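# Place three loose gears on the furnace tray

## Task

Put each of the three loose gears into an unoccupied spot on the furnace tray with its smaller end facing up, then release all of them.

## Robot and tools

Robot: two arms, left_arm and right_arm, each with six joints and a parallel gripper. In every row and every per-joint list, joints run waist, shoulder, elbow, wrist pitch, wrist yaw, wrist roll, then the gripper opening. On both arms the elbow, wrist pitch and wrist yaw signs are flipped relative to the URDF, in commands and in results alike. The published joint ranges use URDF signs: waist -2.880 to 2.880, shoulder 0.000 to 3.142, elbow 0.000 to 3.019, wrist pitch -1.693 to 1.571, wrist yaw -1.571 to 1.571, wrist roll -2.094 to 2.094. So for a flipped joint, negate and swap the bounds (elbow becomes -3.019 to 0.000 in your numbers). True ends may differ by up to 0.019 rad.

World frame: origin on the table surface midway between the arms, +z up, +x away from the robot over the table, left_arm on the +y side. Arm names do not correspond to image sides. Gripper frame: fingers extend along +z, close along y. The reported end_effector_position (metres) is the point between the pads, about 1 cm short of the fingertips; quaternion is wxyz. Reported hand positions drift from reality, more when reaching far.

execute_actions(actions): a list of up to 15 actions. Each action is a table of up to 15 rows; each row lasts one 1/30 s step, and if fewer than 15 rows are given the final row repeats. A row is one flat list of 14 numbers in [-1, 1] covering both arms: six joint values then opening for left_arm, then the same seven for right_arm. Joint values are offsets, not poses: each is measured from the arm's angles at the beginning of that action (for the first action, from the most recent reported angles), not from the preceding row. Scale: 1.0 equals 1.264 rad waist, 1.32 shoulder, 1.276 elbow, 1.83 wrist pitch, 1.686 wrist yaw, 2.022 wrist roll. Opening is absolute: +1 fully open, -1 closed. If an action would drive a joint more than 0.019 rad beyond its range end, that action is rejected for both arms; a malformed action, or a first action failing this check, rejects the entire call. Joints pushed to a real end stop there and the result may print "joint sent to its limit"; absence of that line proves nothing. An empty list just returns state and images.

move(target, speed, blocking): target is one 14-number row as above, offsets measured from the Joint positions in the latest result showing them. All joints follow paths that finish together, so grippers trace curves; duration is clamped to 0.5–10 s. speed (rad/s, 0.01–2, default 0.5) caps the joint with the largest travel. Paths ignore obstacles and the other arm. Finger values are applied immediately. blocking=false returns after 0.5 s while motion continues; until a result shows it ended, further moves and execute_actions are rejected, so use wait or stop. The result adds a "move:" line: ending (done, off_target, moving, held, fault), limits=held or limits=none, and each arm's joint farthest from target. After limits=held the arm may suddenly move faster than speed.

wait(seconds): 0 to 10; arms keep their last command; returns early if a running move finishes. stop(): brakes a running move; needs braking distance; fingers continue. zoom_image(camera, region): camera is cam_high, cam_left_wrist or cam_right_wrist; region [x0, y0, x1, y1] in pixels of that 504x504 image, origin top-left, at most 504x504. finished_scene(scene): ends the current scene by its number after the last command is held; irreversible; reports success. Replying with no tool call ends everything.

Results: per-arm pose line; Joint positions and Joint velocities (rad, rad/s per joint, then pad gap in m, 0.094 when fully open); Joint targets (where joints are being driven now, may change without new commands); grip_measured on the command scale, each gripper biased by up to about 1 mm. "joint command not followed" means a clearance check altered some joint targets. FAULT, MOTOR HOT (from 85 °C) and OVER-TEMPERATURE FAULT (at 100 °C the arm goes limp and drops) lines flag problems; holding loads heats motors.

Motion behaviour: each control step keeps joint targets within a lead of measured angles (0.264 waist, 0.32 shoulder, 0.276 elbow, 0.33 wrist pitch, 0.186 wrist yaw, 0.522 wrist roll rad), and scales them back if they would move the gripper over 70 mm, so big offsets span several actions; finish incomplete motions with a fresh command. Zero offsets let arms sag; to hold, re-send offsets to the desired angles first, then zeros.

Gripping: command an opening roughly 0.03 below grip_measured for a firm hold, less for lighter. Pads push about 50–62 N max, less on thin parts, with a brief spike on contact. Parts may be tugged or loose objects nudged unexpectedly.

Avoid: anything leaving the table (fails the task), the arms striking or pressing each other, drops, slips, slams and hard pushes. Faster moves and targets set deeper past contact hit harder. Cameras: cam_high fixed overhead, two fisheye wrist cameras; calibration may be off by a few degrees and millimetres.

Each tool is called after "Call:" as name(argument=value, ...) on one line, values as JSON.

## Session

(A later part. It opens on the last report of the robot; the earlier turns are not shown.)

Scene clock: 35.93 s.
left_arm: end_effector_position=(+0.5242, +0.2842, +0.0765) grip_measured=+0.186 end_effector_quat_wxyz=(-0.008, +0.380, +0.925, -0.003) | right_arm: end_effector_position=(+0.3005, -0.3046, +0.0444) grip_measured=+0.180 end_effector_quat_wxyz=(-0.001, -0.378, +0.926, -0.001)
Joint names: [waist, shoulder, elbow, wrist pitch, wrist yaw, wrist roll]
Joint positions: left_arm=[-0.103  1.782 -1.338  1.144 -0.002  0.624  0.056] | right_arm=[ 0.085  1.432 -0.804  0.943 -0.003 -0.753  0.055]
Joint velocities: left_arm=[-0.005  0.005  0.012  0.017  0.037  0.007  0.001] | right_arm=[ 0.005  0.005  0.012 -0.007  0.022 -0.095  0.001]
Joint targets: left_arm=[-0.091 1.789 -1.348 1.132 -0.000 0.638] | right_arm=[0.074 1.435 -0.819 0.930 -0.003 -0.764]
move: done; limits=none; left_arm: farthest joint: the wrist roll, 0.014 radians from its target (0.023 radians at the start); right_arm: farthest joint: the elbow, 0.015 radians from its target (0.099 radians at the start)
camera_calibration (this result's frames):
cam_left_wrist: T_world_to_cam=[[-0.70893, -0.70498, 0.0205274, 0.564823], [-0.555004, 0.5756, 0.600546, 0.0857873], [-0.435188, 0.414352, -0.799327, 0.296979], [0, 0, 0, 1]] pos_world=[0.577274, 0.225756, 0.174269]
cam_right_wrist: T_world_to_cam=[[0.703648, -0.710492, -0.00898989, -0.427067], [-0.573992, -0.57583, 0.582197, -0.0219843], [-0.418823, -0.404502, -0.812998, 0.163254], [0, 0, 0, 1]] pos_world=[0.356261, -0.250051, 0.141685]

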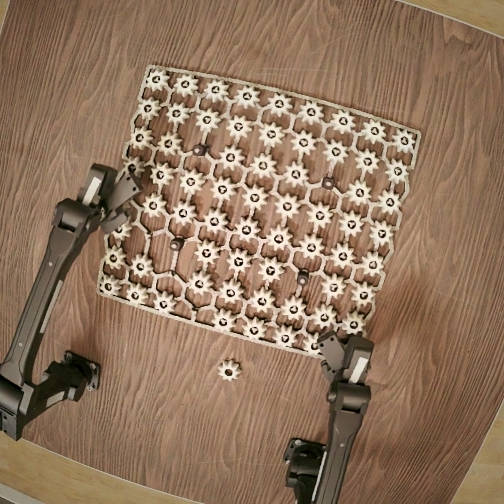

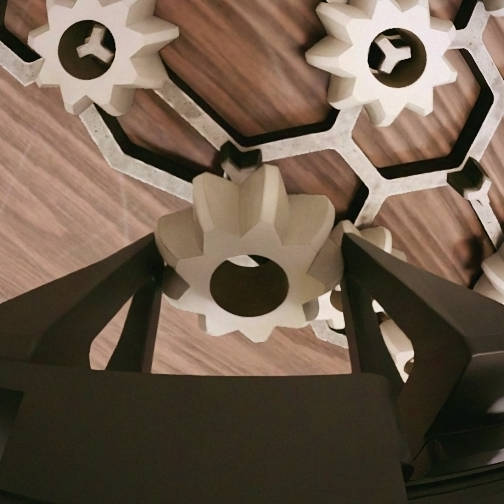

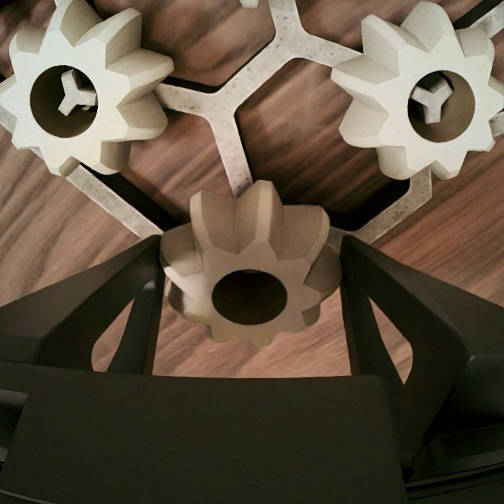

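Call:
execute_actions(actions=[[[0.0127,0.0076,-0.0063,-0.0066,0.002,0.006,0.15,-0.006,0.003,-0.011,-0.0071,0,-0.004,0.145],[0.0127,0.0095,-0.0041,-0.0102,0.002,0.006,0.15,-0.006,0.0045,-0.0097,-0.0091,0,-0.004,0.145],[0.0127,0.0114,-0.0018,-0.0138,0.002,0.006,0.15,-0.006,0.006,-0.0083,-0.0112,0,-0.004,0.145],[0.0127,0.0133,0.0004,-0.0174,0.002,0.006,0.15,-0.006,0.0075,-0.007,-0.0132,0,-0.004,0.145],[0.0127,0.0152,0.0027,-0.021,0.002,0.006,0.15,-0.006,0.009,-0.0056,-0.0152,0,-0.004,0.145],[0.0127,0.0171,0.0049,-0.0246,0.002,0.006,0.15,-0.006,0.0105,-0.0043,-0.0173,0,-0.004,0.145],[0.0127,0.0189,0.0071,-0.0282,0.002,0.006,0.15,-0.006,0.012,-0.003,-0.0193,0,-0.004,0.145],[0.0127,0.0208,0.0094,-0.0318,0.002,0.006,0.15,-0.006,0.0135,-0.0016,-0.0213,0,-0.004,0.145],[0.0127,0.0227,0.0116,-0.0354,0.002,0.006,0.15,-0.006,0.015,-0.0003,-0.0233,0,-0.004,0.145],[0.0127,0.0246,0.0139,-0.039,0.002,0.006,0.15,-0.006,0.0165,0.0011,-0.0254,0,-0.004,0.145],[0.0127,0.0265,0.0161,-0.0426,0.002,0.006,0.15,-0.006,0.018,0.0024,-0.0274,0,-0.004,0.145],[0.0127,0.0284,0.0183,-0.0462,0.002,0.006,0.15,-0.006,0.0195,0.0037,-0.0294,0,-0.004,0.145],[0.0127,0.0303,0.0206,-0.0498,0.002,0.006,0.15,-0.006,0.021,0.0051,-0.0315,0,-0.004,0.145],[0.0127,0.0321,0.0228,-0.0534,0.002,0.006,0.15,-0.006,0.0225,0.0064,-0.0335,0,-0.004,0.145],[0.0127,0.034,0.025,-0.057,0.002,0.006,0.15,-0.006,0.0239,0.0078,-0.0355,0,-0.004,0.145]]])

Call:
wait(seconds=0.3)

Scene clock: 39.63 s.
left_arm: end_effector_position=(+0.5273, +0.2853, +0.0504) grip_measured=+0.186 end_effector_quat_wxyz=(-0.001, +0.379, +0.925, -0.001) | right_arm: end_effector_position=(+0.3007, -0.3046, +0.0322) grip_measured=+0.180 end_effector_quat_wxyz=(+0.002, -0.379, +0.926, -0.002)
Joint names: [waist, shoulder, elbow, wrist pitch, wrist yaw, wrist roll]
Joint positions: left_arm=[-0.1    1.812 -1.304  1.066 -0.001  0.624  0.056] | right_arm=[ 0.085  1.453 -0.785  0.899 -0.003 -0.753  0.055]
Joint velocities: left_arm=[-0.005  0.093  0.071 -0.203  0.051  0.051 -0.   ] | right_arm=[ 0.005  0.073  0.032 -0.129  0.037  0.007 -0.   ]
Joint targets: left_arm=[-0.087 1.827 -1.307 1.040 0.001 0.636] | right_arm=[0.078 1.464 -0.794 0.878 -0.003 -0.761]
camera_calibration (this result's frames):
cam_left_wrist: T_world_to_cam=[[-0.707557, -0.706574, 0.0108102, 0.56855], [-0.565181, 0.575017, 0.591546, 0.108546], [-0.424187, 0.412442, -0.806199, 0.272098], [0, 0, 0, 1]] pos_world=[0.579049, 0.227082, 0.149009]
cam_right_wrist: T_world_to_cam=[[0.703959, -0.710222, -0.00505856, -0.427454], [-0.577093, -0.576126, 0.578829, -0.0137955], [-0.414012, -0.404553, -0.815433, 0.152013], [0, 0, 0, 1]] pos_world=[0.355884, -0.250038, 0.129779]

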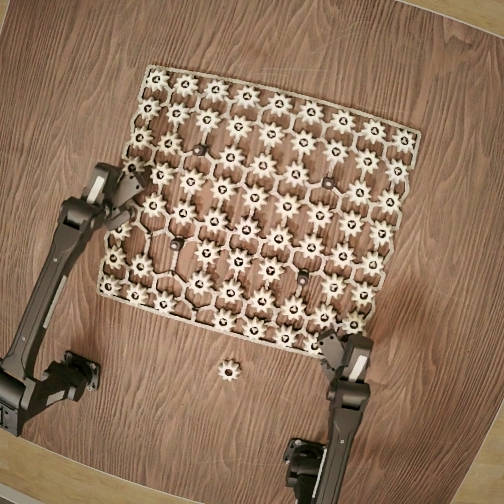

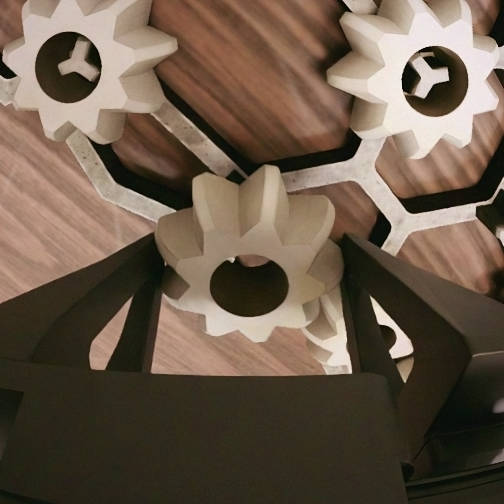

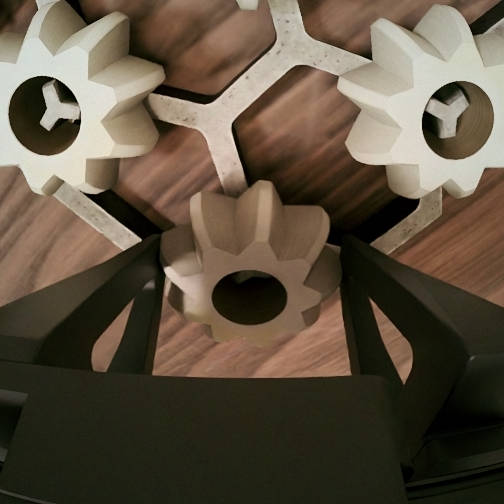

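Scene clock: 39.93 s.
left_arm: end_effector_position=(+0.5277, +0.2855, +0.0444) grip_measured=+0.186 end_effector_quat_wxyz=(-0.001, +0.379, +0.925, -0.000) | right_arm: end_effector_position=(+0.3011, -0.3046, +0.0300) grip_measured=+0.180 end_effector_quat_wxyz=(+0.002, -0.379, +0.926, -0.002)
Joint names: [waist, shoulder, elbow, wrist pitch, wrist yaw, wrist roll]
Joint positions: left_arm=[-0.1    1.82  -1.298  1.051 -0.     0.624  0.056] | right_arm=[ 0.085  1.457 -0.783  0.891 -0.003 -0.753  0.055]
Joint velocities: left_arm=[-0.005  0.005 -0.002  0.012 -0.066  0.081 -0.001] | right_arm=[-0.005 -0.005  0.017  0.007 -0.007 -0.007 -0.001]
Joint targets: left_arm=[-0.087 1.827 -1.307 1.040 0.001 0.636] | right_arm=[0.078 1.464 -0.794 0.878 -0.003 -0.761]
wait: 0.30 s; no rest
camera_calibration (this result's frames):
cam_left_wrist: T_world_to_cam=[[-0.707294, -0.70685, 0.00996949, 0.569082], [-0.565691, 0.574391, 0.591667, 0.112638], [-0.423946, 0.412842, -0.806121, 0.267074], [0, 0, 0, 1]] pos_world=[0.579451, 0.227298, 0.142977]
cam_right_wrist: T_world_to_cam=[[0.703963, -0.710222, -0.00453422, -0.427697], [-0.577534, -0.576136, 0.578378, -0.0122154], [-0.41339, -0.404538, -0.815756, 0.15021], [0, 0, 0, 1]] pos_world=[0.356123, -0.250032, 0.12766]

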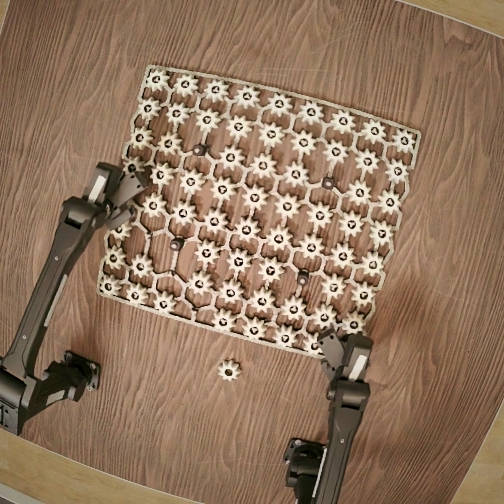

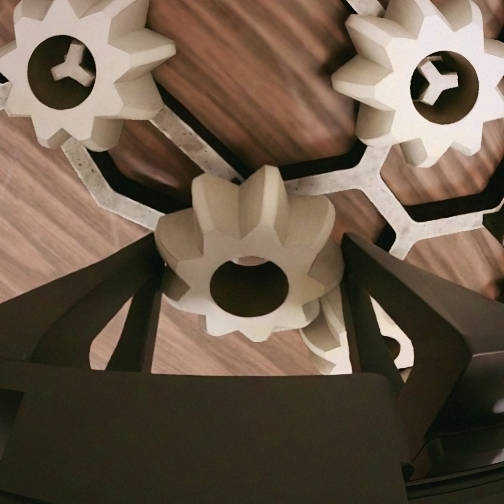

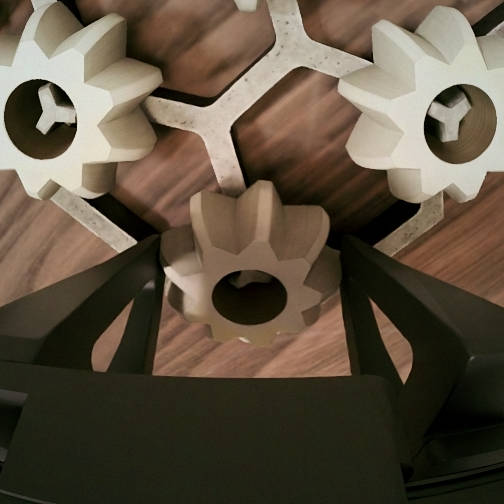

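Call:
execute_actions(actions=[[[0.009,0.0095,-0.007,-0.006,0.001,0.006,0.15,-0.006,0.0053,-0.0086,-0.0071,0,-0.004,0.145],[0.009,0.0102,-0.0062,-0.0073,0.001,0.006,0.15,-0.006,0.006,-0.008,-0.008,0,-0.004,0.145],[0.009,0.011,-0.0054,-0.0086,0.001,0.006,0.15,-0.006,0.0067,-0.0074,-0.009,0,-0.004,0.145],[0.009,0.0117,-0.0046,-0.0099,0.001,0.006,0.15,-0.006,0.0074,-0.0068,-0.01,0,-0.004,0.145],[0.009,0.0125,-0.0037,-0.0113,0.001,0.006,0.15,-0.006,0.008,-0.0062,-0.0108,0,-0.004,0.145],[0.009,0.0132,-0.0029,-0.0126,0.001,0.006,0.15,-0.006,0.0086,-0.0057,-0.0115,0,-0.004,0.145],[0.009,0.014,-0.0021,-0.0139,0.001,0.006,0.15,-0.006,0.0086,-0.0057,-0.0115,0,-0.004,0.145],[0.009,0.0147,-0.0013,-0.0152,0.001,0.006,0.15,-0.006,0.0086,-0.0057,-0.0115,0,-0.004,0.145]]])

Scene clock: 41.80 s.
left_arm: end_effector_position=(+0.5290, +0.2853, +0.0387) grip_measured=+0.186 end_effector_quat_wxyz=(+0.000, +0.380, +0.925, -0.000) | right_arm: end_effector_position=(+0.3013, -0.3046, +0.0284) grip_measured=+0.180 end_effector_quat_wxyz=(+0.003, -0.379, +0.926, -0.003)
Joint names: [waist, shoulder, elbow, wrist pitch, wrist yaw, wrist roll]
Joint positions: left_arm=[-0.1    1.829 -1.294  1.035 -0.     0.626  0.056] | right_arm=[ 0.085  1.46  -0.78   0.883 -0.003 -0.753  0.055]
Joint velocities: left_arm=[ 0.005 -0.005  0.002 -0.032  0.007 -0.007  0.   ] | right_arm=[-0.015  0.005 -0.007 -0.007  0.066  0.007 -0.001]
Joint targets: left_arm=[-0.088 1.840 -1.300 1.024 0.001 0.637] | right_arm=[0.078 1.469 -0.790 0.870 -0.003 -0.761]
camera_calibration (this result's frames):
cam_left_wrist: T_world_to_cam=[[-0.708402, -0.705765, 0.00793716, 0.57025], [-0.566817, 0.575564, 0.589444, 0.117142], [-0.420577, 0.413064, -0.80777, 0.261371], [0, 0, 0, 1]] pos_world=[0.580291, 0.227076, 0.137553]
cam_right_wrist: T_world_to_cam=[[0.703972, -0.710222, -0.00269902, -0.427936], [-0.579076, -0.576172, 0.576799, -0.0106148], [-0.41121, -0.404487, -0.816882, 0.148368], [0, 0, 0, 1]] pos_world=[0.356119, -0.250032, 0.126167]

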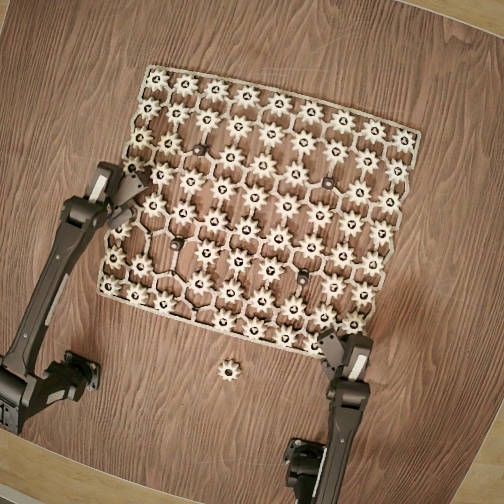

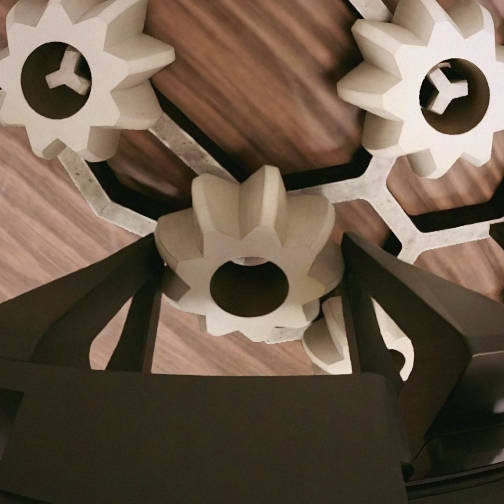

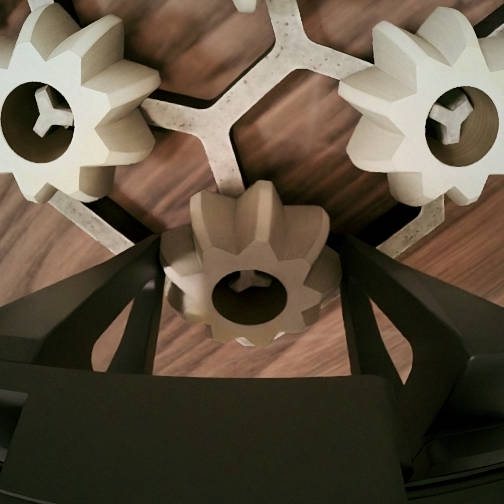

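Call:
execute_actions(actions=[[[0.009,0.0083,-0.003,-0.006,0,0.005,0.15,-0.006,0.003,-0.008,-0.005,0,-0.004,0.17],[0.009,0.009,-0.0015,-0.006,0,0.005,0.15,-0.006,0.003,-0.008,-0.005,0,-0.004,0.185],[0.009,0.01,-0.0005,-0.007,0,0.005,0.15,-0.006,0.003,-0.008,-0.005,0,-0.004,0.2],[0.009,0.011,0.0004,-0.0085,0,0.005,0.15,-0.006,0.003,-0.008,-0.005,0,-0.004,0.22],[0.009,0.012,0.0013,-0.01,0,0.005,0.15,-0.006,0.003,-0.008,-0.005,0,-0.004,0.24],[0.009,0.013,0.0022,-0.0115,0,0.005,0.15,-0.006,0.003,-0.008,-0.005,0,-0.004,0.27],[0.009,0.014,0.003,-0.013,0,0.005,0.15,-0.006,0.003,-0.008,-0.005,0,-0.004,0.3],[0.009,0.015,0.0039,-0.0145,0,0.005,0.15,-0.006,0.003,-0.008,-0.005,0,-0.004,0.33],[0.009,0.0159,0.0047,-0.0158,0,0.005,0.15,-0.006,0.003,-0.008,-0.005,0,-0.004,0.33]]])

Scene clock: 42.90 s.
left_arm: end_effector_position=(+0.5292, +0.2853, +0.0320) grip_measured=+0.186 end_effector_quat_wxyz=(+0.002, +0.380, +0.925, +0.000) | right_arm: end_effector_position=(+0.3013, -0.3046, +0.0284) grip_measured=+0.328 end_effector_quat_wxyz=(+0.003, -0.379, +0.926, -0.003)
Joint names: [waist, shoulder, elbow, wrist pitch, wrist yaw, wrist roll]
Joint positions: left_arm=[-0.1    1.836 -1.284  1.014 -0.     0.626  0.056] | right_arm=[ 0.085  1.46  -0.78   0.883 -0.003 -0.753  0.062]
Joint velocities: left_arm=[-0.015 -0.015  0.007 -0.012  0.007  0.022  0.   ] | right_arm=[-0.005  0.005  0.007  0.002 -0.022 -0.007 -0.   ]
Joint targets: left_arm=[-0.088 1.850 -1.287 1.006 -0.000 0.636] | right_arm=[0.078 1.464 -0.790 0.874 -0.003 -0.761]
camera_calibration (this result's frames):
cam_left_wrist: T_world_to_cam=[[-0.708427, -0.705761, 0.00567555, 0.570553], [-0.569035, 0.575905, 0.586969, 0.122448], [-0.417528, 0.412595, -0.80959, 0.254643], [0, 0, 0, 1]] pos_world=[0.580194, 0.227091, 0.131045]
cam_right_wrist: T_world_to_cam=[[0.703972, -0.710222, -0.00269902, -0.427936], [-0.579076, -0.576172, 0.576799, -0.0106148], [-0.41121, -0.404487, -0.816882, 0.148368], [0, 0, 0, 1]] pos_world=[0.356119, -0.250032, 0.126167]

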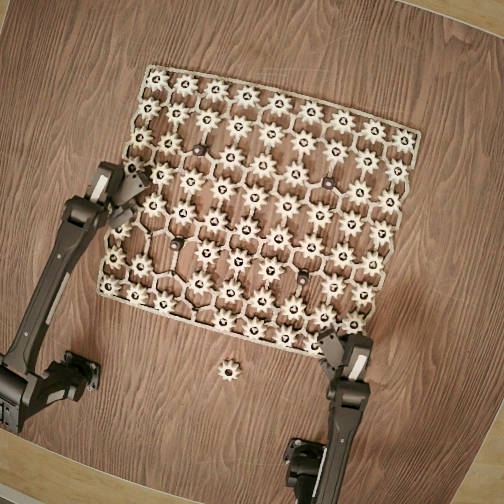

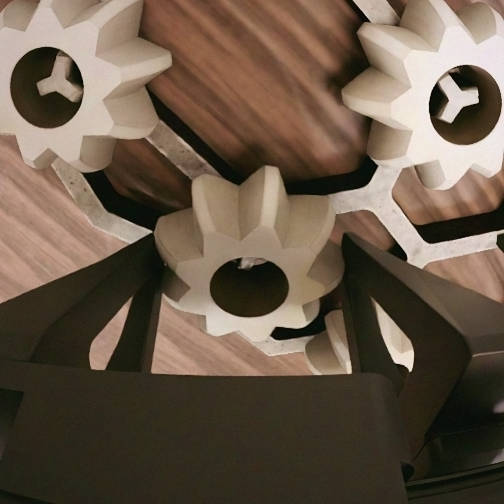

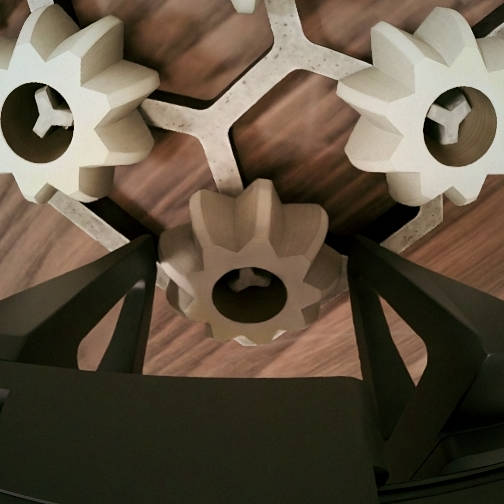

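Call:
execute_actions(actions=[[[0.009,0.011,-0.002,-0.006,0,0.005,0.15,0,-0.006,-0.02,0.003,0,-0.004,0.33],[0.009,0.0116,-0.0014,-0.0067,0,0.005,0.15,0,-0.0129,-0.0313,0.0066,0,-0.004,0.33],[0.009,0.0122,-0.0008,-0.0074,0,0.005,0.15,0,-0.0162,-0.0342,0.0111,0,-0.004,0.33],[0.009,0.0128,-0.0002,-0.0081,0,0.005,0.15,0,-0.0195,-0.0372,0.0156,0,-0.004,0.33],[0.009,0.0134,0.0004,-0.0088,0,0.005,0.15,0,-0.0228,-0.0401,0.02,0,-0.004,0.33],[0.009,0.014,0.001,-0.0095,0,0.005,0.15,0,-0.0261,-0.0431,0.0245,0,-0.004,0.33],[0.009,0.0146,0.0015,-0.0102,0,0.005,0.15,0,-0.0294,-0.046,0.029,0,-0.004,0.33],[0.009,0.0152,0.002,-0.0108,0,0.005,0.15,0,-0.0328,-0.0489,0.0335,0,-0.004,0.33],[0.009,0.0157,0.0025,-0.0114,0,0.005,0.15,0,-0.0361,-0.0519,0.038,0,-0.004,0.33],[0.009,0.0162,0.003,-0.012,0,0.005,0.15,0,-0.0394,-0.0548,0.0424,0,-0.004,0.33],[0.009,0.0162,0.003,-0.012,0,0.005,0.15,0,-0.0427,-0.0578,0.0469,0,-0.004,0.33],[0.009,0.0162,0.003,-0.012,0,0.005,0.15,0,-0.046,-0.0607,0.0514,0,-0.004,0.33]]])

Scene clock: 44.37 s.
left_arm: end_effector_position=(+0.5295, +0.2850, +0.0278) grip_measured=+0.186 end_effector_quat_wxyz=(+0.004, +0.380, +0.925, -0.000) | right_arm: end_effector_position=(+0.3017, -0.3046, +0.0519) grip_measured=+0.329 end_effector_quat_wxyz=(+0.001, -0.379, +0.926, -0.002)
Joint names: [waist, shoulder, elbow, wrist pitch, wrist yaw, wrist roll]
Joint positions: left_arm=[-0.1    1.841 -1.279  1.001 -0.002  0.626  0.056] | right_arm=[ 0.085  1.419 -0.814  0.963 -0.003 -0.753  0.062]
Joint velocities: left_arm=[ 0.005 -0.005  0.002  0.007  0.022  0.022  0.   ] | right_arm=[ 0.005 -0.103 -0.076  0.051 -0.051  0.007 -0.001]
Joint targets: left_arm=[-0.088 1.858 -1.281 0.992 -0.000 0.636] | right_arm=[0.085 1.399 -0.857 0.977 -0.003 -0.761]
camera_calibration (this result's frames):
cam_left_wrist: T_world_to_cam=[[-0.708447, -0.705744, 0.00532111, 0.570558], [-0.57044, 0.577032, 0.584494, 0.125701], [-0.415573, 0.411048, -0.811381, 0.250965], [0, 0, 0, 1]] pos_world=[0.580209, 0.226976, 0.12712]
cam_right_wrist: T_world_to_cam=[[0.703951, -0.710223, -0.00610722, -0.427932], [-0.576209, -0.576105, 0.579729, -0.0249977], [-0.415255, -0.404582, -0.814786, 0.168854], [0, 0, 0, 1]] pos_world=[0.356956, -0.250013, 0.149459]

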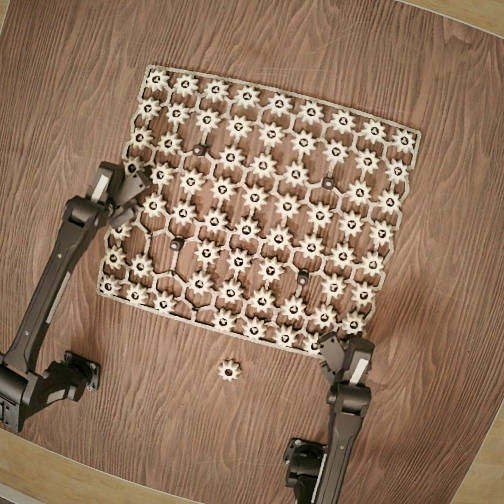

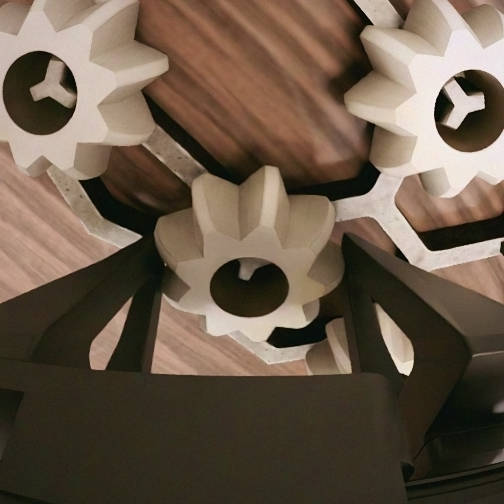

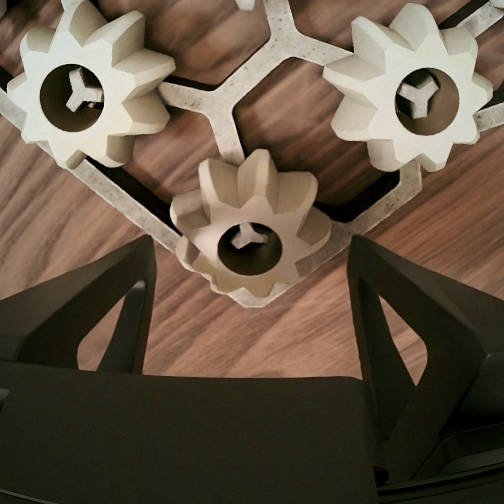

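Call:
execute_actions(actions=[[[0.009,0.01,0,-0.005,0,0.005,0.15,0,-0.018,-0.036,0.012,0,-0.004,0.33],[0.009,0.01,0.001,-0.005,0,0.005,0.15,0,-0.022,-0.04,0.018,0,-0.004,0.33],[0.009,0.01,0.002,-0.005,0,0.005,0.15,0,-0.027,-0.044,0.024,0,-0.004,0.35],[0.009,0.01,0.003,-0.005,0,0.005,0.15,0,-0.032,-0.048,0.03,0,-0.004,0.4],[0.009,0.01,0.003,-0.005,0,0.005,0.15,0,-0.037,-0.052,0.037,0,-0.004,0.45],[0.009,0.01,0.003,-0.005,0,0.005,0.15,0,-0.042,-0.056,0.044,0,-0.004,0.5],[0.009,0.01,0.003,-0.005,0,0.005,0.15,0,-0.047,-0.06,0.051,0,-0.004,0.55],[0.009,0.01,0.003,-0.005,0,0.005,0.15,0,-0.052,-0.065,0.058,0,-0.004,0.6],[0.009,0.01,0.003,-0.005,0,0.005,0.15,0,-0.057,-0.069,0.064,0,-0.004,0.6],[0.009,0.01,0.003,-0.005,0,0.005,0.15,0,-0.061,-0.073,0.07,0,-0.004,0.6]]])

Scene clock: 46.03 s.
left_arm: end_effector_position=(+0.5292, +0.2850, +0.0270) grip_measured=+0.186 end_effector_quat_wxyz=(+0.004, +0.380, +0.925, -0.000) | right_arm: end_effector_position=(+0.3011, -0.3046, +0.0915) grip_measured=+0.598 end_effector_quat_wxyz=(+0.004, -0.379, +0.926, -0.003)
Joint names: [waist, shoulder, elbow, wrist pitch, wrist yaw, wrist roll]
Joint positions: left_arm=[-0.1    1.841 -1.276  0.998 -0.002  0.626  0.056] | right_arm=[ 0.085  1.351 -0.867  1.078 -0.003 -0.753  0.075]
Joint velocities: left_arm=[ 0.015  0.005 -0.002 -0.007 -0.022 -0.007 -0.001] | right_arm=[-0.005 -0.034 -0.042  0.027 -0.022 -0.037 -0.001]
Joint targets: left_arm=[-0.088 1.854 -1.275 0.992 -0.002 0.636] | right_arm=[0.085 1.339 -0.907 1.091 -0.003 -0.761]
camera_calibration (this result's frames):
cam_left_wrist: T_world_to_cam=[[-0.708455, -0.705739, 0.00494976, 0.570366], [-0.571065, 0.577355, 0.583563, 0.126328], [-0.414701, 0.410602, -0.812053, 0.249848], [0, 0, 0, 1]] pos_world=[0.579832, 0.227006, 0.126346]
cam_right_wrist: T_world_to_cam=[[0.703976, -0.710222, -0.00165033, -0.427685], [-0.579955, -0.576193, 0.575894, -0.0468246], [-0.409964, -0.404458, -0.817523, 0.1995], [0, 0, 0, 1]] pos_world=[0.355712, -0.250042, 0.189356]

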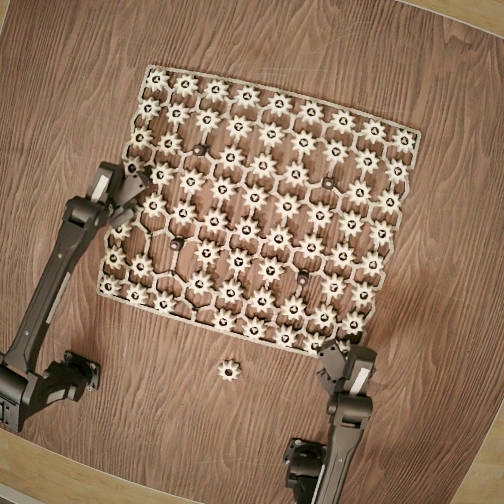

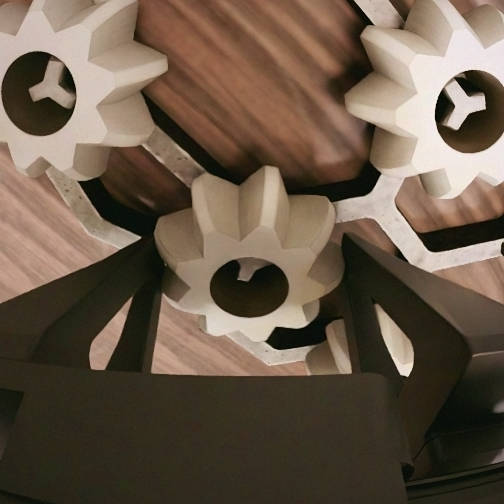

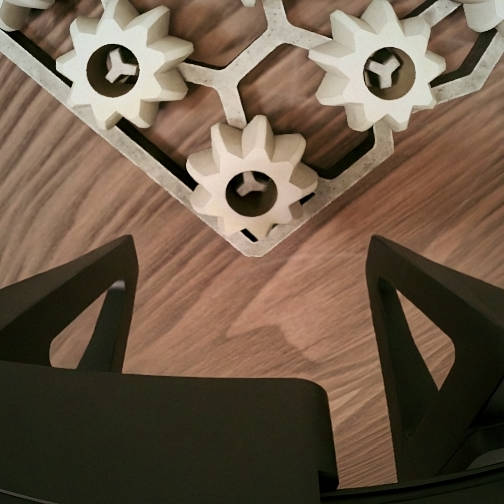

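Call:
execute_actions(actions=[[[0.005,0.004,0,-0.003,0,0.005,0.175,0.02,-0.02,-0.04,0.01,0,0.02,0.6],[0.005,0.004,0,-0.003,0,0.005,0.19,0.04,-0.025,-0.043,0.014,0,0.04,0.6],[0.005,0.004,0,-0.003,0,0.005,0.205,0.06,-0.03,-0.046,0.018,0,0.06,0.6],[0.005,0.004,0,-0.003,0,0.005,0.22,0.08,-0.034,-0.049,0.022,0,0.08,0.6],[0.005,0.004,0,-0.003,0,0.005,0.245,0.1,-0.038,-0.052,0.026,0,0.1,0.6],[0.005,0.004,0,-0.003,0,0.005,0.27,0.12,-0.04,-0.054,0.03,0,0.12,0.6],[0.005,0.004,0,-0.003,0,0.005,0.3,0.14,-0.04,-0.054,0.03,0,0.14,0.6],[0.005,0.004,0,-0.003,0,0.005,0.33,0.16,-0.04,-0.054,0.03,0,0.16,0.6],[0.005,0.004,0,-0.003,0,0.005,0.36,0.18,-0.04,-0.054,0.03,0,0.18,0.6],[0.005,0.004,0,-0.003,0,0.005,0.4,0.2,-0.04,-0.054,0.03,0,0.2,0.6]]])

Scene clock: 47.40 s.
left_arm: end_effector_position=(+0.5292, +0.2848, +0.0270) grip_measured=+0.398 end_effector_quat_wxyz=(+0.004, +0.380, +0.925, -0.001) | right_arm: end_effector_position=(+0.2883, -0.2125, +0.1125) grip_measured=+0.598 end_effector_quat_wxyz=(+0.015, -0.344, +0.939, -0.002)
Joint names: [waist, shoulder, elbow, wrist pitch, wrist yaw, wrist roll]
Joint positions: left_arm=[-0.1    1.841 -1.276  0.998 -0.003  0.626  0.066] | right_arm=[ 0.354  1.315 -0.894  1.121 -0.003 -0.41   0.075]
Joint velocities: left_arm=[-0.005 -0.015  0.007  0.002  0.037  0.051 -0.002] | right_arm=[-0.015 -0.005 -0.007  0.012 -0.007  0.271  0.   ]
Joint targets: left_arm=[-0.093 1.846 -1.276 0.992 -0.002 0.636] | right_arm=[0.338 1.298 -0.936 1.133 -0.003 -0.349]
camera_calibration (this result's frames):
cam_left_wrist: T_world_to_cam=[[-0.708461, -0.705726, 0.00587128, 0.570182], [-0.570958, 0.57802, 0.583009, 0.126192], [-0.414839, 0.409687, -0.812444, 0.25026], [0, 0, 0, 1]] pos_world=[0.579819, 0.226923, 0.126404]
cam_right_wrist: T_world_to_cam=[[0.649544, -0.760312, 0.00435444, -0.348868], [-0.632227, -0.536921, 0.558574, 0.012098], [-0.422352, -0.365571, -0.829443, 0.261864], [0, 0, 0, 1]] pos_world=[0.344853, -0.163023, 0.211963]

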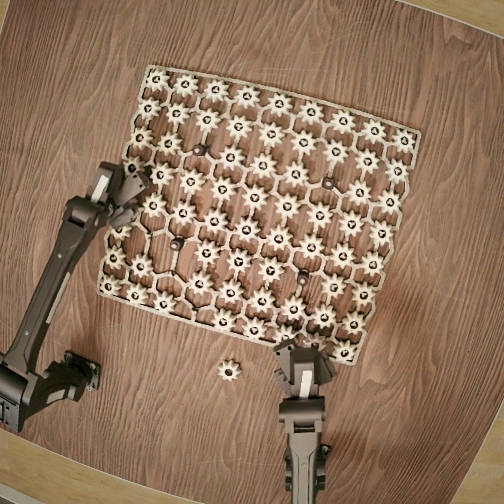

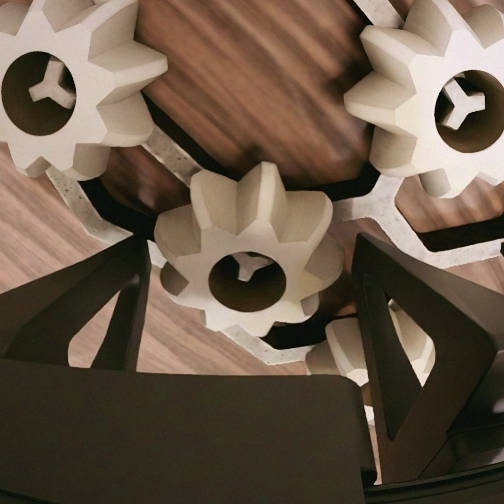

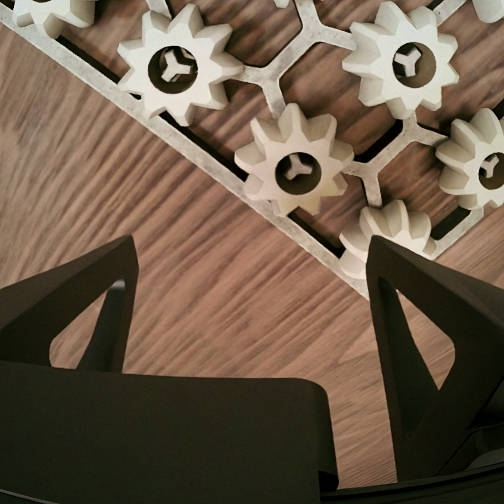

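Call:
move(target=[0,-0.13,-0.04,0,0,0.004,0.4,0.468,0.021,-0.008,-0.0115,0,0.208,0.6], speed=0.6)

Scene clock: 50.00 s.
left_arm: end_effector_position=(+0.5390, +0.2833, +0.1000) grip_measured=+0.398 end_effector_quat_wxyz=(+0.076, +0.379, +0.922, +0.017) | right_arm: end_effector_position=(+0.1755, -0.0422, +0.1080) grip_measured=+0.598 end_effector_quat_wxyz=(+0.011, -0.430, +0.903, +0.004)
Joint names: [waist, shoulder, elbow, wrist pitch, wrist yaw, wrist roll]
Joint positions: left_arm=[-0.1    1.694 -1.276  0.998 -0.003  0.626  0.066] | right_arm=[ 0.95   1.326 -0.892  1.113 -0.003 -0.001  0.075]
Joint velocities: left_arm=[-0.005 -0.005  0.002 -0.012  0.037 -0.007 -0.   ] | right_arm=[-0.005 -0.015  0.017  0.002 -0.007 -0.081 -0.   ]
Joint targets: left_arm=[-0.100 1.670 -1.327 0.998 -0.003 0.634] | right_arm=[0.946 1.342 -0.905 1.100 -0.003 0.010]
move: off_target (left_arm); limits=none; left_arm: farthest joint: the elbow, 0.051 radians from its target (0.051 radians at the start); right_arm: farthest joint: the shoulder, 0.017 radians from its target (0.028 radians at the start)
camera_calibration (this result's frames):
cam_left_wrist: T_world_to_cam=[[-0.703001, -0.706566, -0.0809584, 0.581582], [-0.648344, 0.589926, 0.481287, 0.138574], [-0.292302, 0.390834, -0.872816, 0.259563], [0, 0, 0, 1]] pos_world=[0.574566, 0.227731, 0.206941]
cam_right_wrist: T_world_to_cam=[[0.779595, -0.626242, -0.00718449, -0.162086], [-0.515423, -0.648071, 0.560664, 0.00933618], [-0.355767, -0.433388, -0.828012, 0.258054], [0, 0, 0, 1]] pos_world=[0.222981, 0.0163832, 0.207273]

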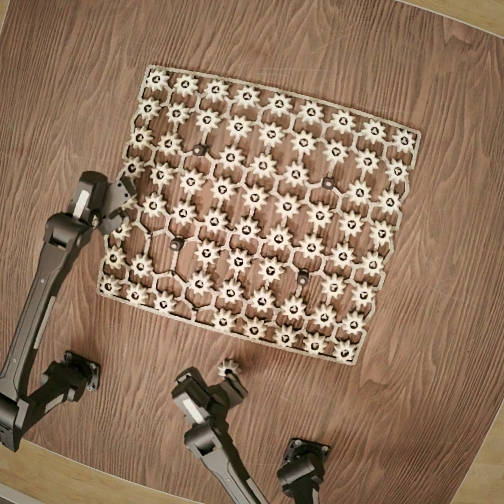

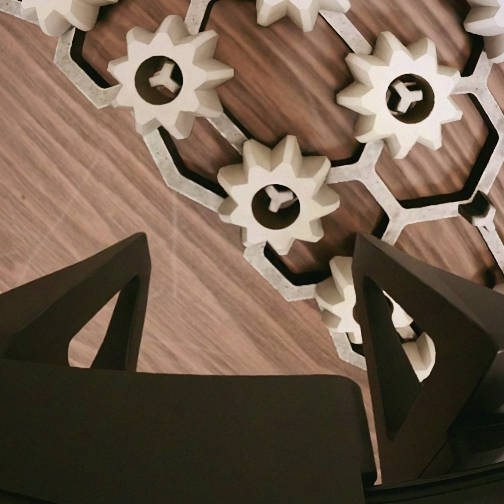

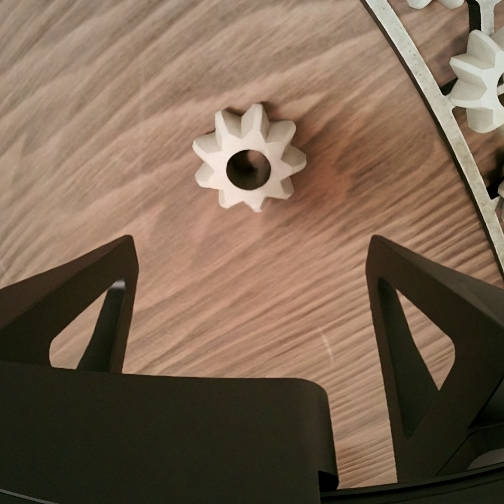

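Call:
move(target=[0.316,-0.2,0.161,0.08,0,-0.3,0.4,0.0174,0.1295,0.0882,-0.1555,0,0.004,0.6], speed=0.5)

Scene clock: 53.23 s.
left_arm: end_effector_position=(+0.4232, +0.4628, +0.1281) grip_measured=+0.398 end_effector_quat_wxyz=(+0.029, -0.105, +0.994, +0.002) | right_arm: end_effector_position=(+0.1743, -0.0377, +0.0192) grip_measured=+0.598 end_effector_quat_wxyz=(+0.009, -0.435, +0.900, +0.003)
Joint names: [waist, shoulder, elbow, wrist pitch, wrist yaw, wrist roll]
Joint positions: left_arm=[ 0.298  1.451 -1.072  1.134 -0.003  0.034  0.066] | right_arm=[ 0.961  1.483 -0.774  0.843 -0.003 -0.001  0.075]
Joint velocities: left_arm=[ 0.005 -0.005 -0.007 -0.007  0.066 -0.081  0.   ] | right_arm=[-0.005  0.005  0.002  0.002 -0.022 -0.022  0.001]
Joint targets: left_arm=[0.300 1.430 -1.071 1.144 -0.003 0.019] | right_arm=[0.972 1.497 -0.779 0.829 -0.003 0.007]
move: off_target (left_arm); limits=none; left_arm: farthest joint: the shoulder, 0.021 radians from its target (0.264 radians at the start); right_arm: farthest joint: the shoulder, 0.014 radians from its target (0.171 radians at the start)
camera_calibration (this result's frames):
cam_left_wrist: T_world_to_cam=[[0.199948, -0.979765, 0.00902436, 0.362104], [-0.824251, -0.163217, 0.54219, 0.359283], [-0.529746, -0.115848, -0.840207, 0.51092], [0, 0, 0, 1]] pos_world=[0.494395, 0.472607, 0.231211]
cam_right_wrist: T_world_to_cam=[[0.785984, -0.618205, -0.00722618, -0.159669], [-0.507111, -0.651336, 0.564446, 0.0598002], [-0.35365, -0.439981, -0.825438, 0.185404], [0, 0, 0, 1]] pos_world=[0.221391, 0.0218166, 0.118132]

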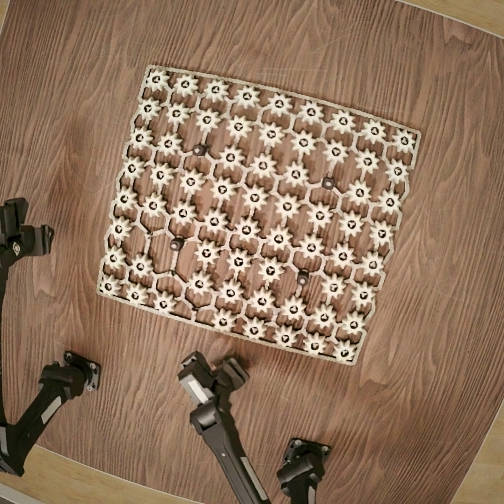

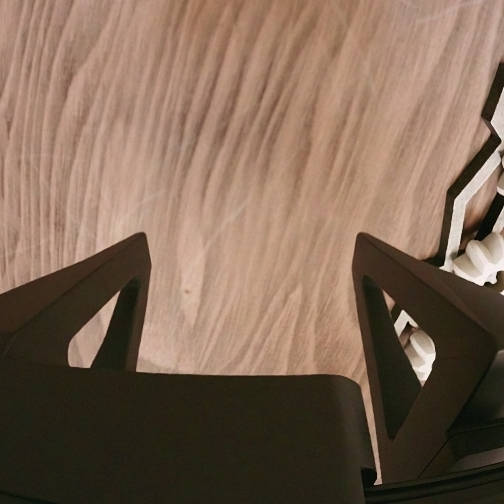

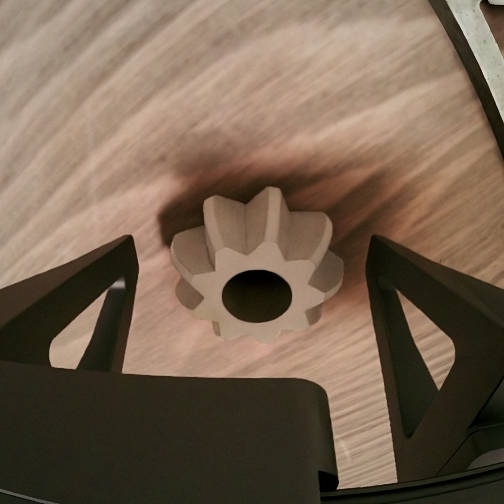

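Call:
execute_actions(actions=[[[0,-0.012,0,0.003,0,-0.004,0.4,0.005,0.012,-0.003,-0.004,0,0.003,0.56],[0,-0.012,0,0.003,0,-0.004,0.4,0.005,0.0135,-0.0015,-0.004,0,0.003,0.52],[0,-0.012,0,0.003,0,-0.004,0.4,0.005,0.015,0,-0.004,0,0.003,0.48],[0,-0.012,0,0.003,0,-0.004,0.4,0.005,0.0165,0.0015,-0.004,0,0.003,0.44],[0,-0.012,0,0.003,0,-0.004,0.4,0.005,0.018,0.003,-0.004,0,0.003,0.4],[0,-0.012,0,0.003,0,-0.004,0.4,0.005,0.019,0.004,-0.004,0,0.003,0.37],[0,-0.012,0,0.003,0,-0.004,0.4,0.005,0.0197,0.0047,-0.004,0,0.003,0.34],[0,-0.012,0,0.003,0,-0.004,0.4,0.005,0.0197,0.0047,-0.004,0,0.003,0.31]]])

Scene clock: 54.50 s.
left_arm: end_effector_position=(+0.4232, +0.4628, +0.1281) grip_measured=+0.398 end_effector_quat_wxyz=(+0.029, -0.105, +0.994, +0.002) | right_arm: end_effector_position=(+0.1719, -0.0412, +0.0147) grip_measured=+0.312 end_effector_quat_wxyz=(+0.003, -0.435, +0.901, -0.001)
Joint names: [waist, shoulder, elbow, wrist pitch, wrist yaw, wrist roll]
Joint positions: left_arm=[ 0.298  1.451 -1.072  1.134 -0.003  0.033  0.066] | right_arm=[ 0.961  1.491 -0.767  0.843 -0.005 -0.001  0.062]
Joint velocities: left_arm=[-0.005  0.005 -0.012  0.017  0.037  0.007  0.001] | right_arm=[-0.015 -0.005 -0.007  0.012  0.037 -0.007 -0.   ]
Joint targets: left_arm=[0.298 1.435 -1.072 1.140 -0.003 0.026] | right_arm=[0.967 1.509 -0.769 0.836 -0.003 0.006]
camera_calibration (this result's frames):
cam_left_wrist: T_world_to_cam=[[0.200694, -0.979612, 0.00906867, 0.361712], [-0.824131, -0.163821, 0.542191, 0.359511], [-0.529651, -0.116288, -0.840207, 0.511083], [0, 0, 0, 1]] pos_world=[0.494387, 0.472666, 0.231211]
cam_right_wrist: T_world_to_cam=[[0.785922, -0.618302, -0.0053933, -0.160027], [-0.502831, -0.644175, 0.576367, 0.058185], [-0.359843, -0.450268, -0.817173, 0.179804], [0, 0, 0, 1]] pos_world=[0.219727, 0.0194966, 0.112532]

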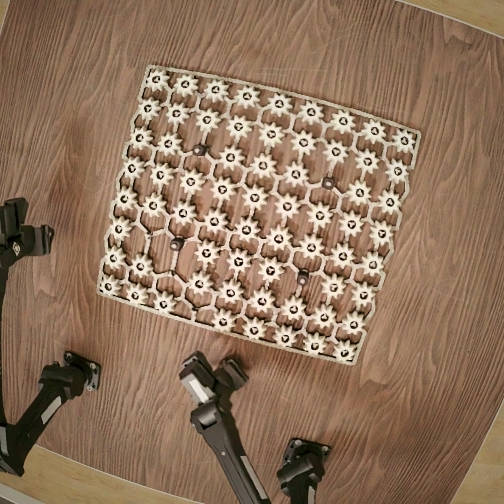

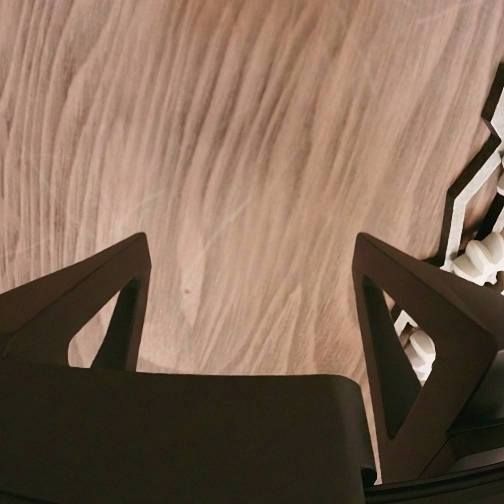

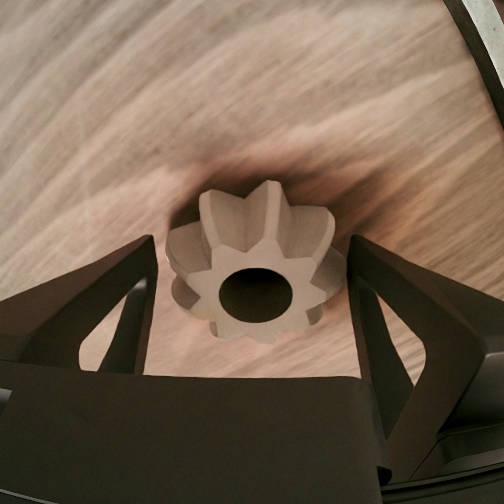

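Call:
execute_actions(actions=[])

Scene clock: 55.80 s.
left_arm: end_effector_position=(+0.4232, +0.4628, +0.1281) grip_measured=+0.398 end_effector_quat_wxyz=(+0.029, -0.105, +0.994, +0.002) | right_arm: end_effector_position=(+0.1719, -0.0412, +0.0147) grip_measured=+0.312 end_effector_quat_wxyz=(+0.003, -0.435, +0.901, -0.001)
Joint names: [waist, shoulder, elbow, wrist pitch, wrist yaw, wrist roll]
Joint positions: left_arm=[ 0.298  1.451 -1.072  1.134 -0.003  0.033  0.066] | right_arm=[ 0.961  1.491 -0.767  0.843 -0.005 -0.001  0.062]
Joint velocities: left_arm=[ 0.005 -0.005 -0.002  0.022  0.066 -0.051  0.   ] | right_arm=[ 0.005 -0.015  0.012  0.002  0.037  0.007 -0.   ]
Joint targets: left_arm=[0.298 1.435 -1.072 1.140 -0.003 0.026] | right_arm=[0.967 1.509 -0.769 0.836 -0.003 0.006]
camera_calibration (this result's frames):
cam_left_wrist: T_world_to_cam=[[0.200694, -0.979612, 0.00906867, 0.361712], [-0.824131, -0.163821, 0.542191, 0.359511], [-0.529651, -0.116288, -0.840207, 0.511083], [0, 0, 0, 1]] pos_world=[0.494387, 0.472666, 0.231211]
cam_right_wrist: T_world_to_cam=[[0.785922, -0.618302, -0.0053933, -0.160027], [-0.502831, -0.644175, 0.576367, 0.058185], [-0.359843, -0.450268, -0.817173, 0.179804], [0, 0, 0, 1]] pos_world=[0.219727, 0.0194966, 0.112532]

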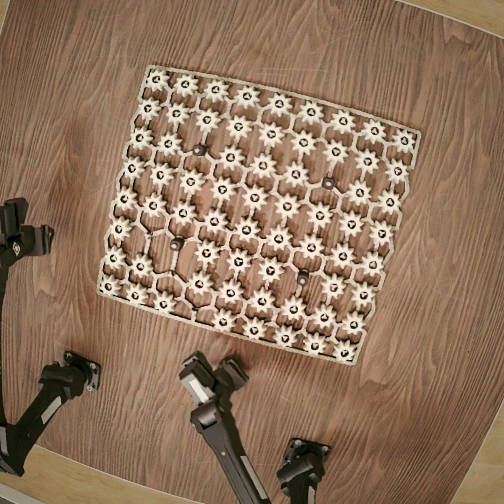

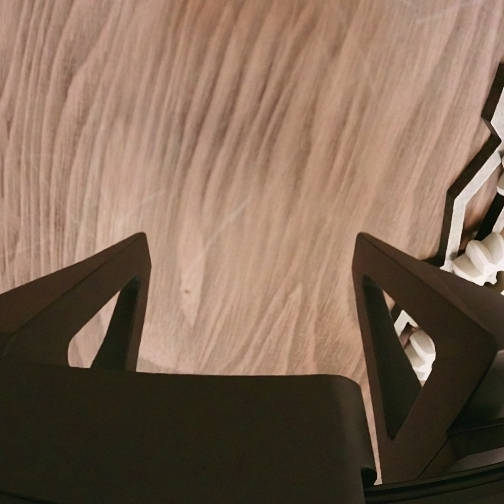

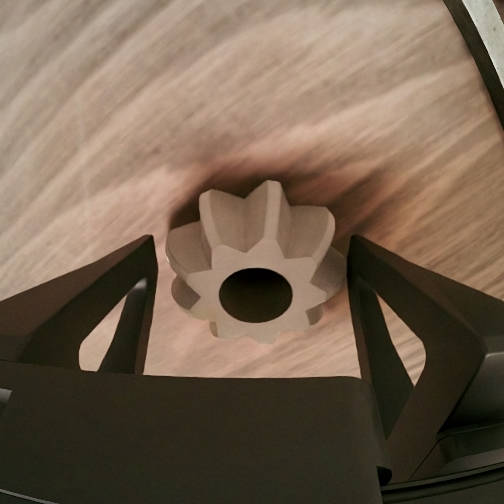

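Call:
execute_actions(actions=[[[0,-0.012,0,0.003,0,-0.004,0.4, 0.0047,0.0167,0.003,-0.0066,0.001,0.0035,0.31]],[[0,0,0,0,0,0,0.4, 0,0,0,0,0,0,0.31]]])

Scene clock: 57.43 s.
left_arm: end_effector_position=(+0.4232, +0.4628, +0.1281) grip_measured=+0.398 end_effector_quat_wxyz=(+0.029, -0.105, +0.994, +0.002) | right_arm: end_effector_position=(+0.1717, -0.0416, +0.0141) grip_measured=+0.312 end_effector_quat_wxyz=(+0.003, -0.435, +0.901, -0.002)
Joint names: [waist, shoulder, elbow, wrist pitch, wrist yaw, wrist roll]
Joint positions: left_arm=[ 0.298  1.451 -1.072  1.134 -0.003  0.033  0.066] | right_arm=[ 0.961  1.491 -0.766  0.841 -0.005 -0.001  0.062]
Joint velocities: left_arm=[-0.015 -0.005 -0.007  0.007  0.007  0.007 -0.   ] | right_arm=[ 0.005 -0.005  0.002  0.017  0.022 -0.007 -0.001]
Joint targets: left_arm=[0.298 1.451 -1.072 1.134 -0.003 0.033] | right_arm=[0.961 1.491 -0.766 0.841 -0.005 -0.001]
camera_calibration (this result's frames):
cam_left_wrist: T_world_to_cam=[[0.200694, -0.979612, 0.00906867, 0.361712], [-0.824131, -0.163821, 0.542191, 0.359511], [-0.529651, -0.116288, -0.840207, 0.511083], [0, 0, 0, 1]] pos_world=[0.494387, 0.472666, 0.231211]
cam_right_wrist: T_world_to_cam=[[0.785922, -0.618308, -0.00463231, -0.16017], [-0.50304, -0.643728, 0.576684, 0.0582049], [-0.35955, -0.450899, -0.816954, 0.17902], [0, 0, 0, 1]] pos_world=[0.219527, 0.0191534, 0.111943]

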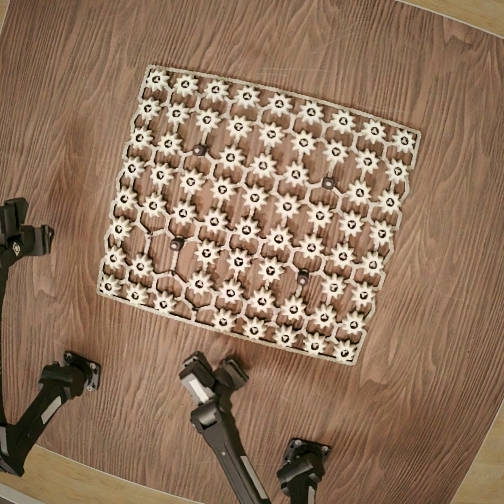

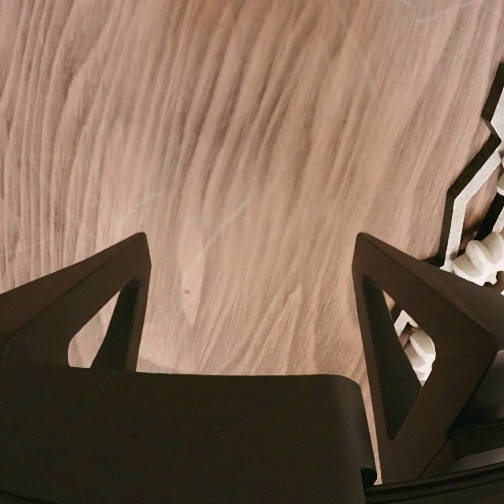

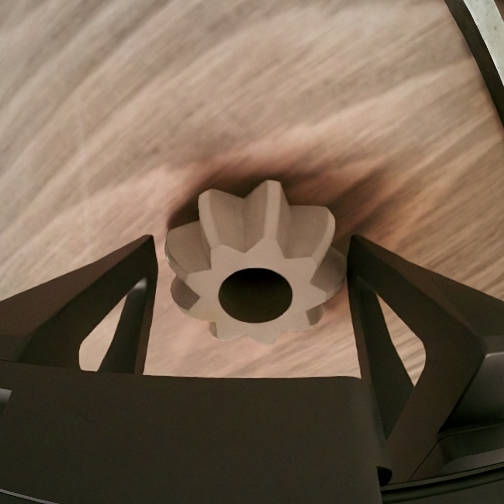

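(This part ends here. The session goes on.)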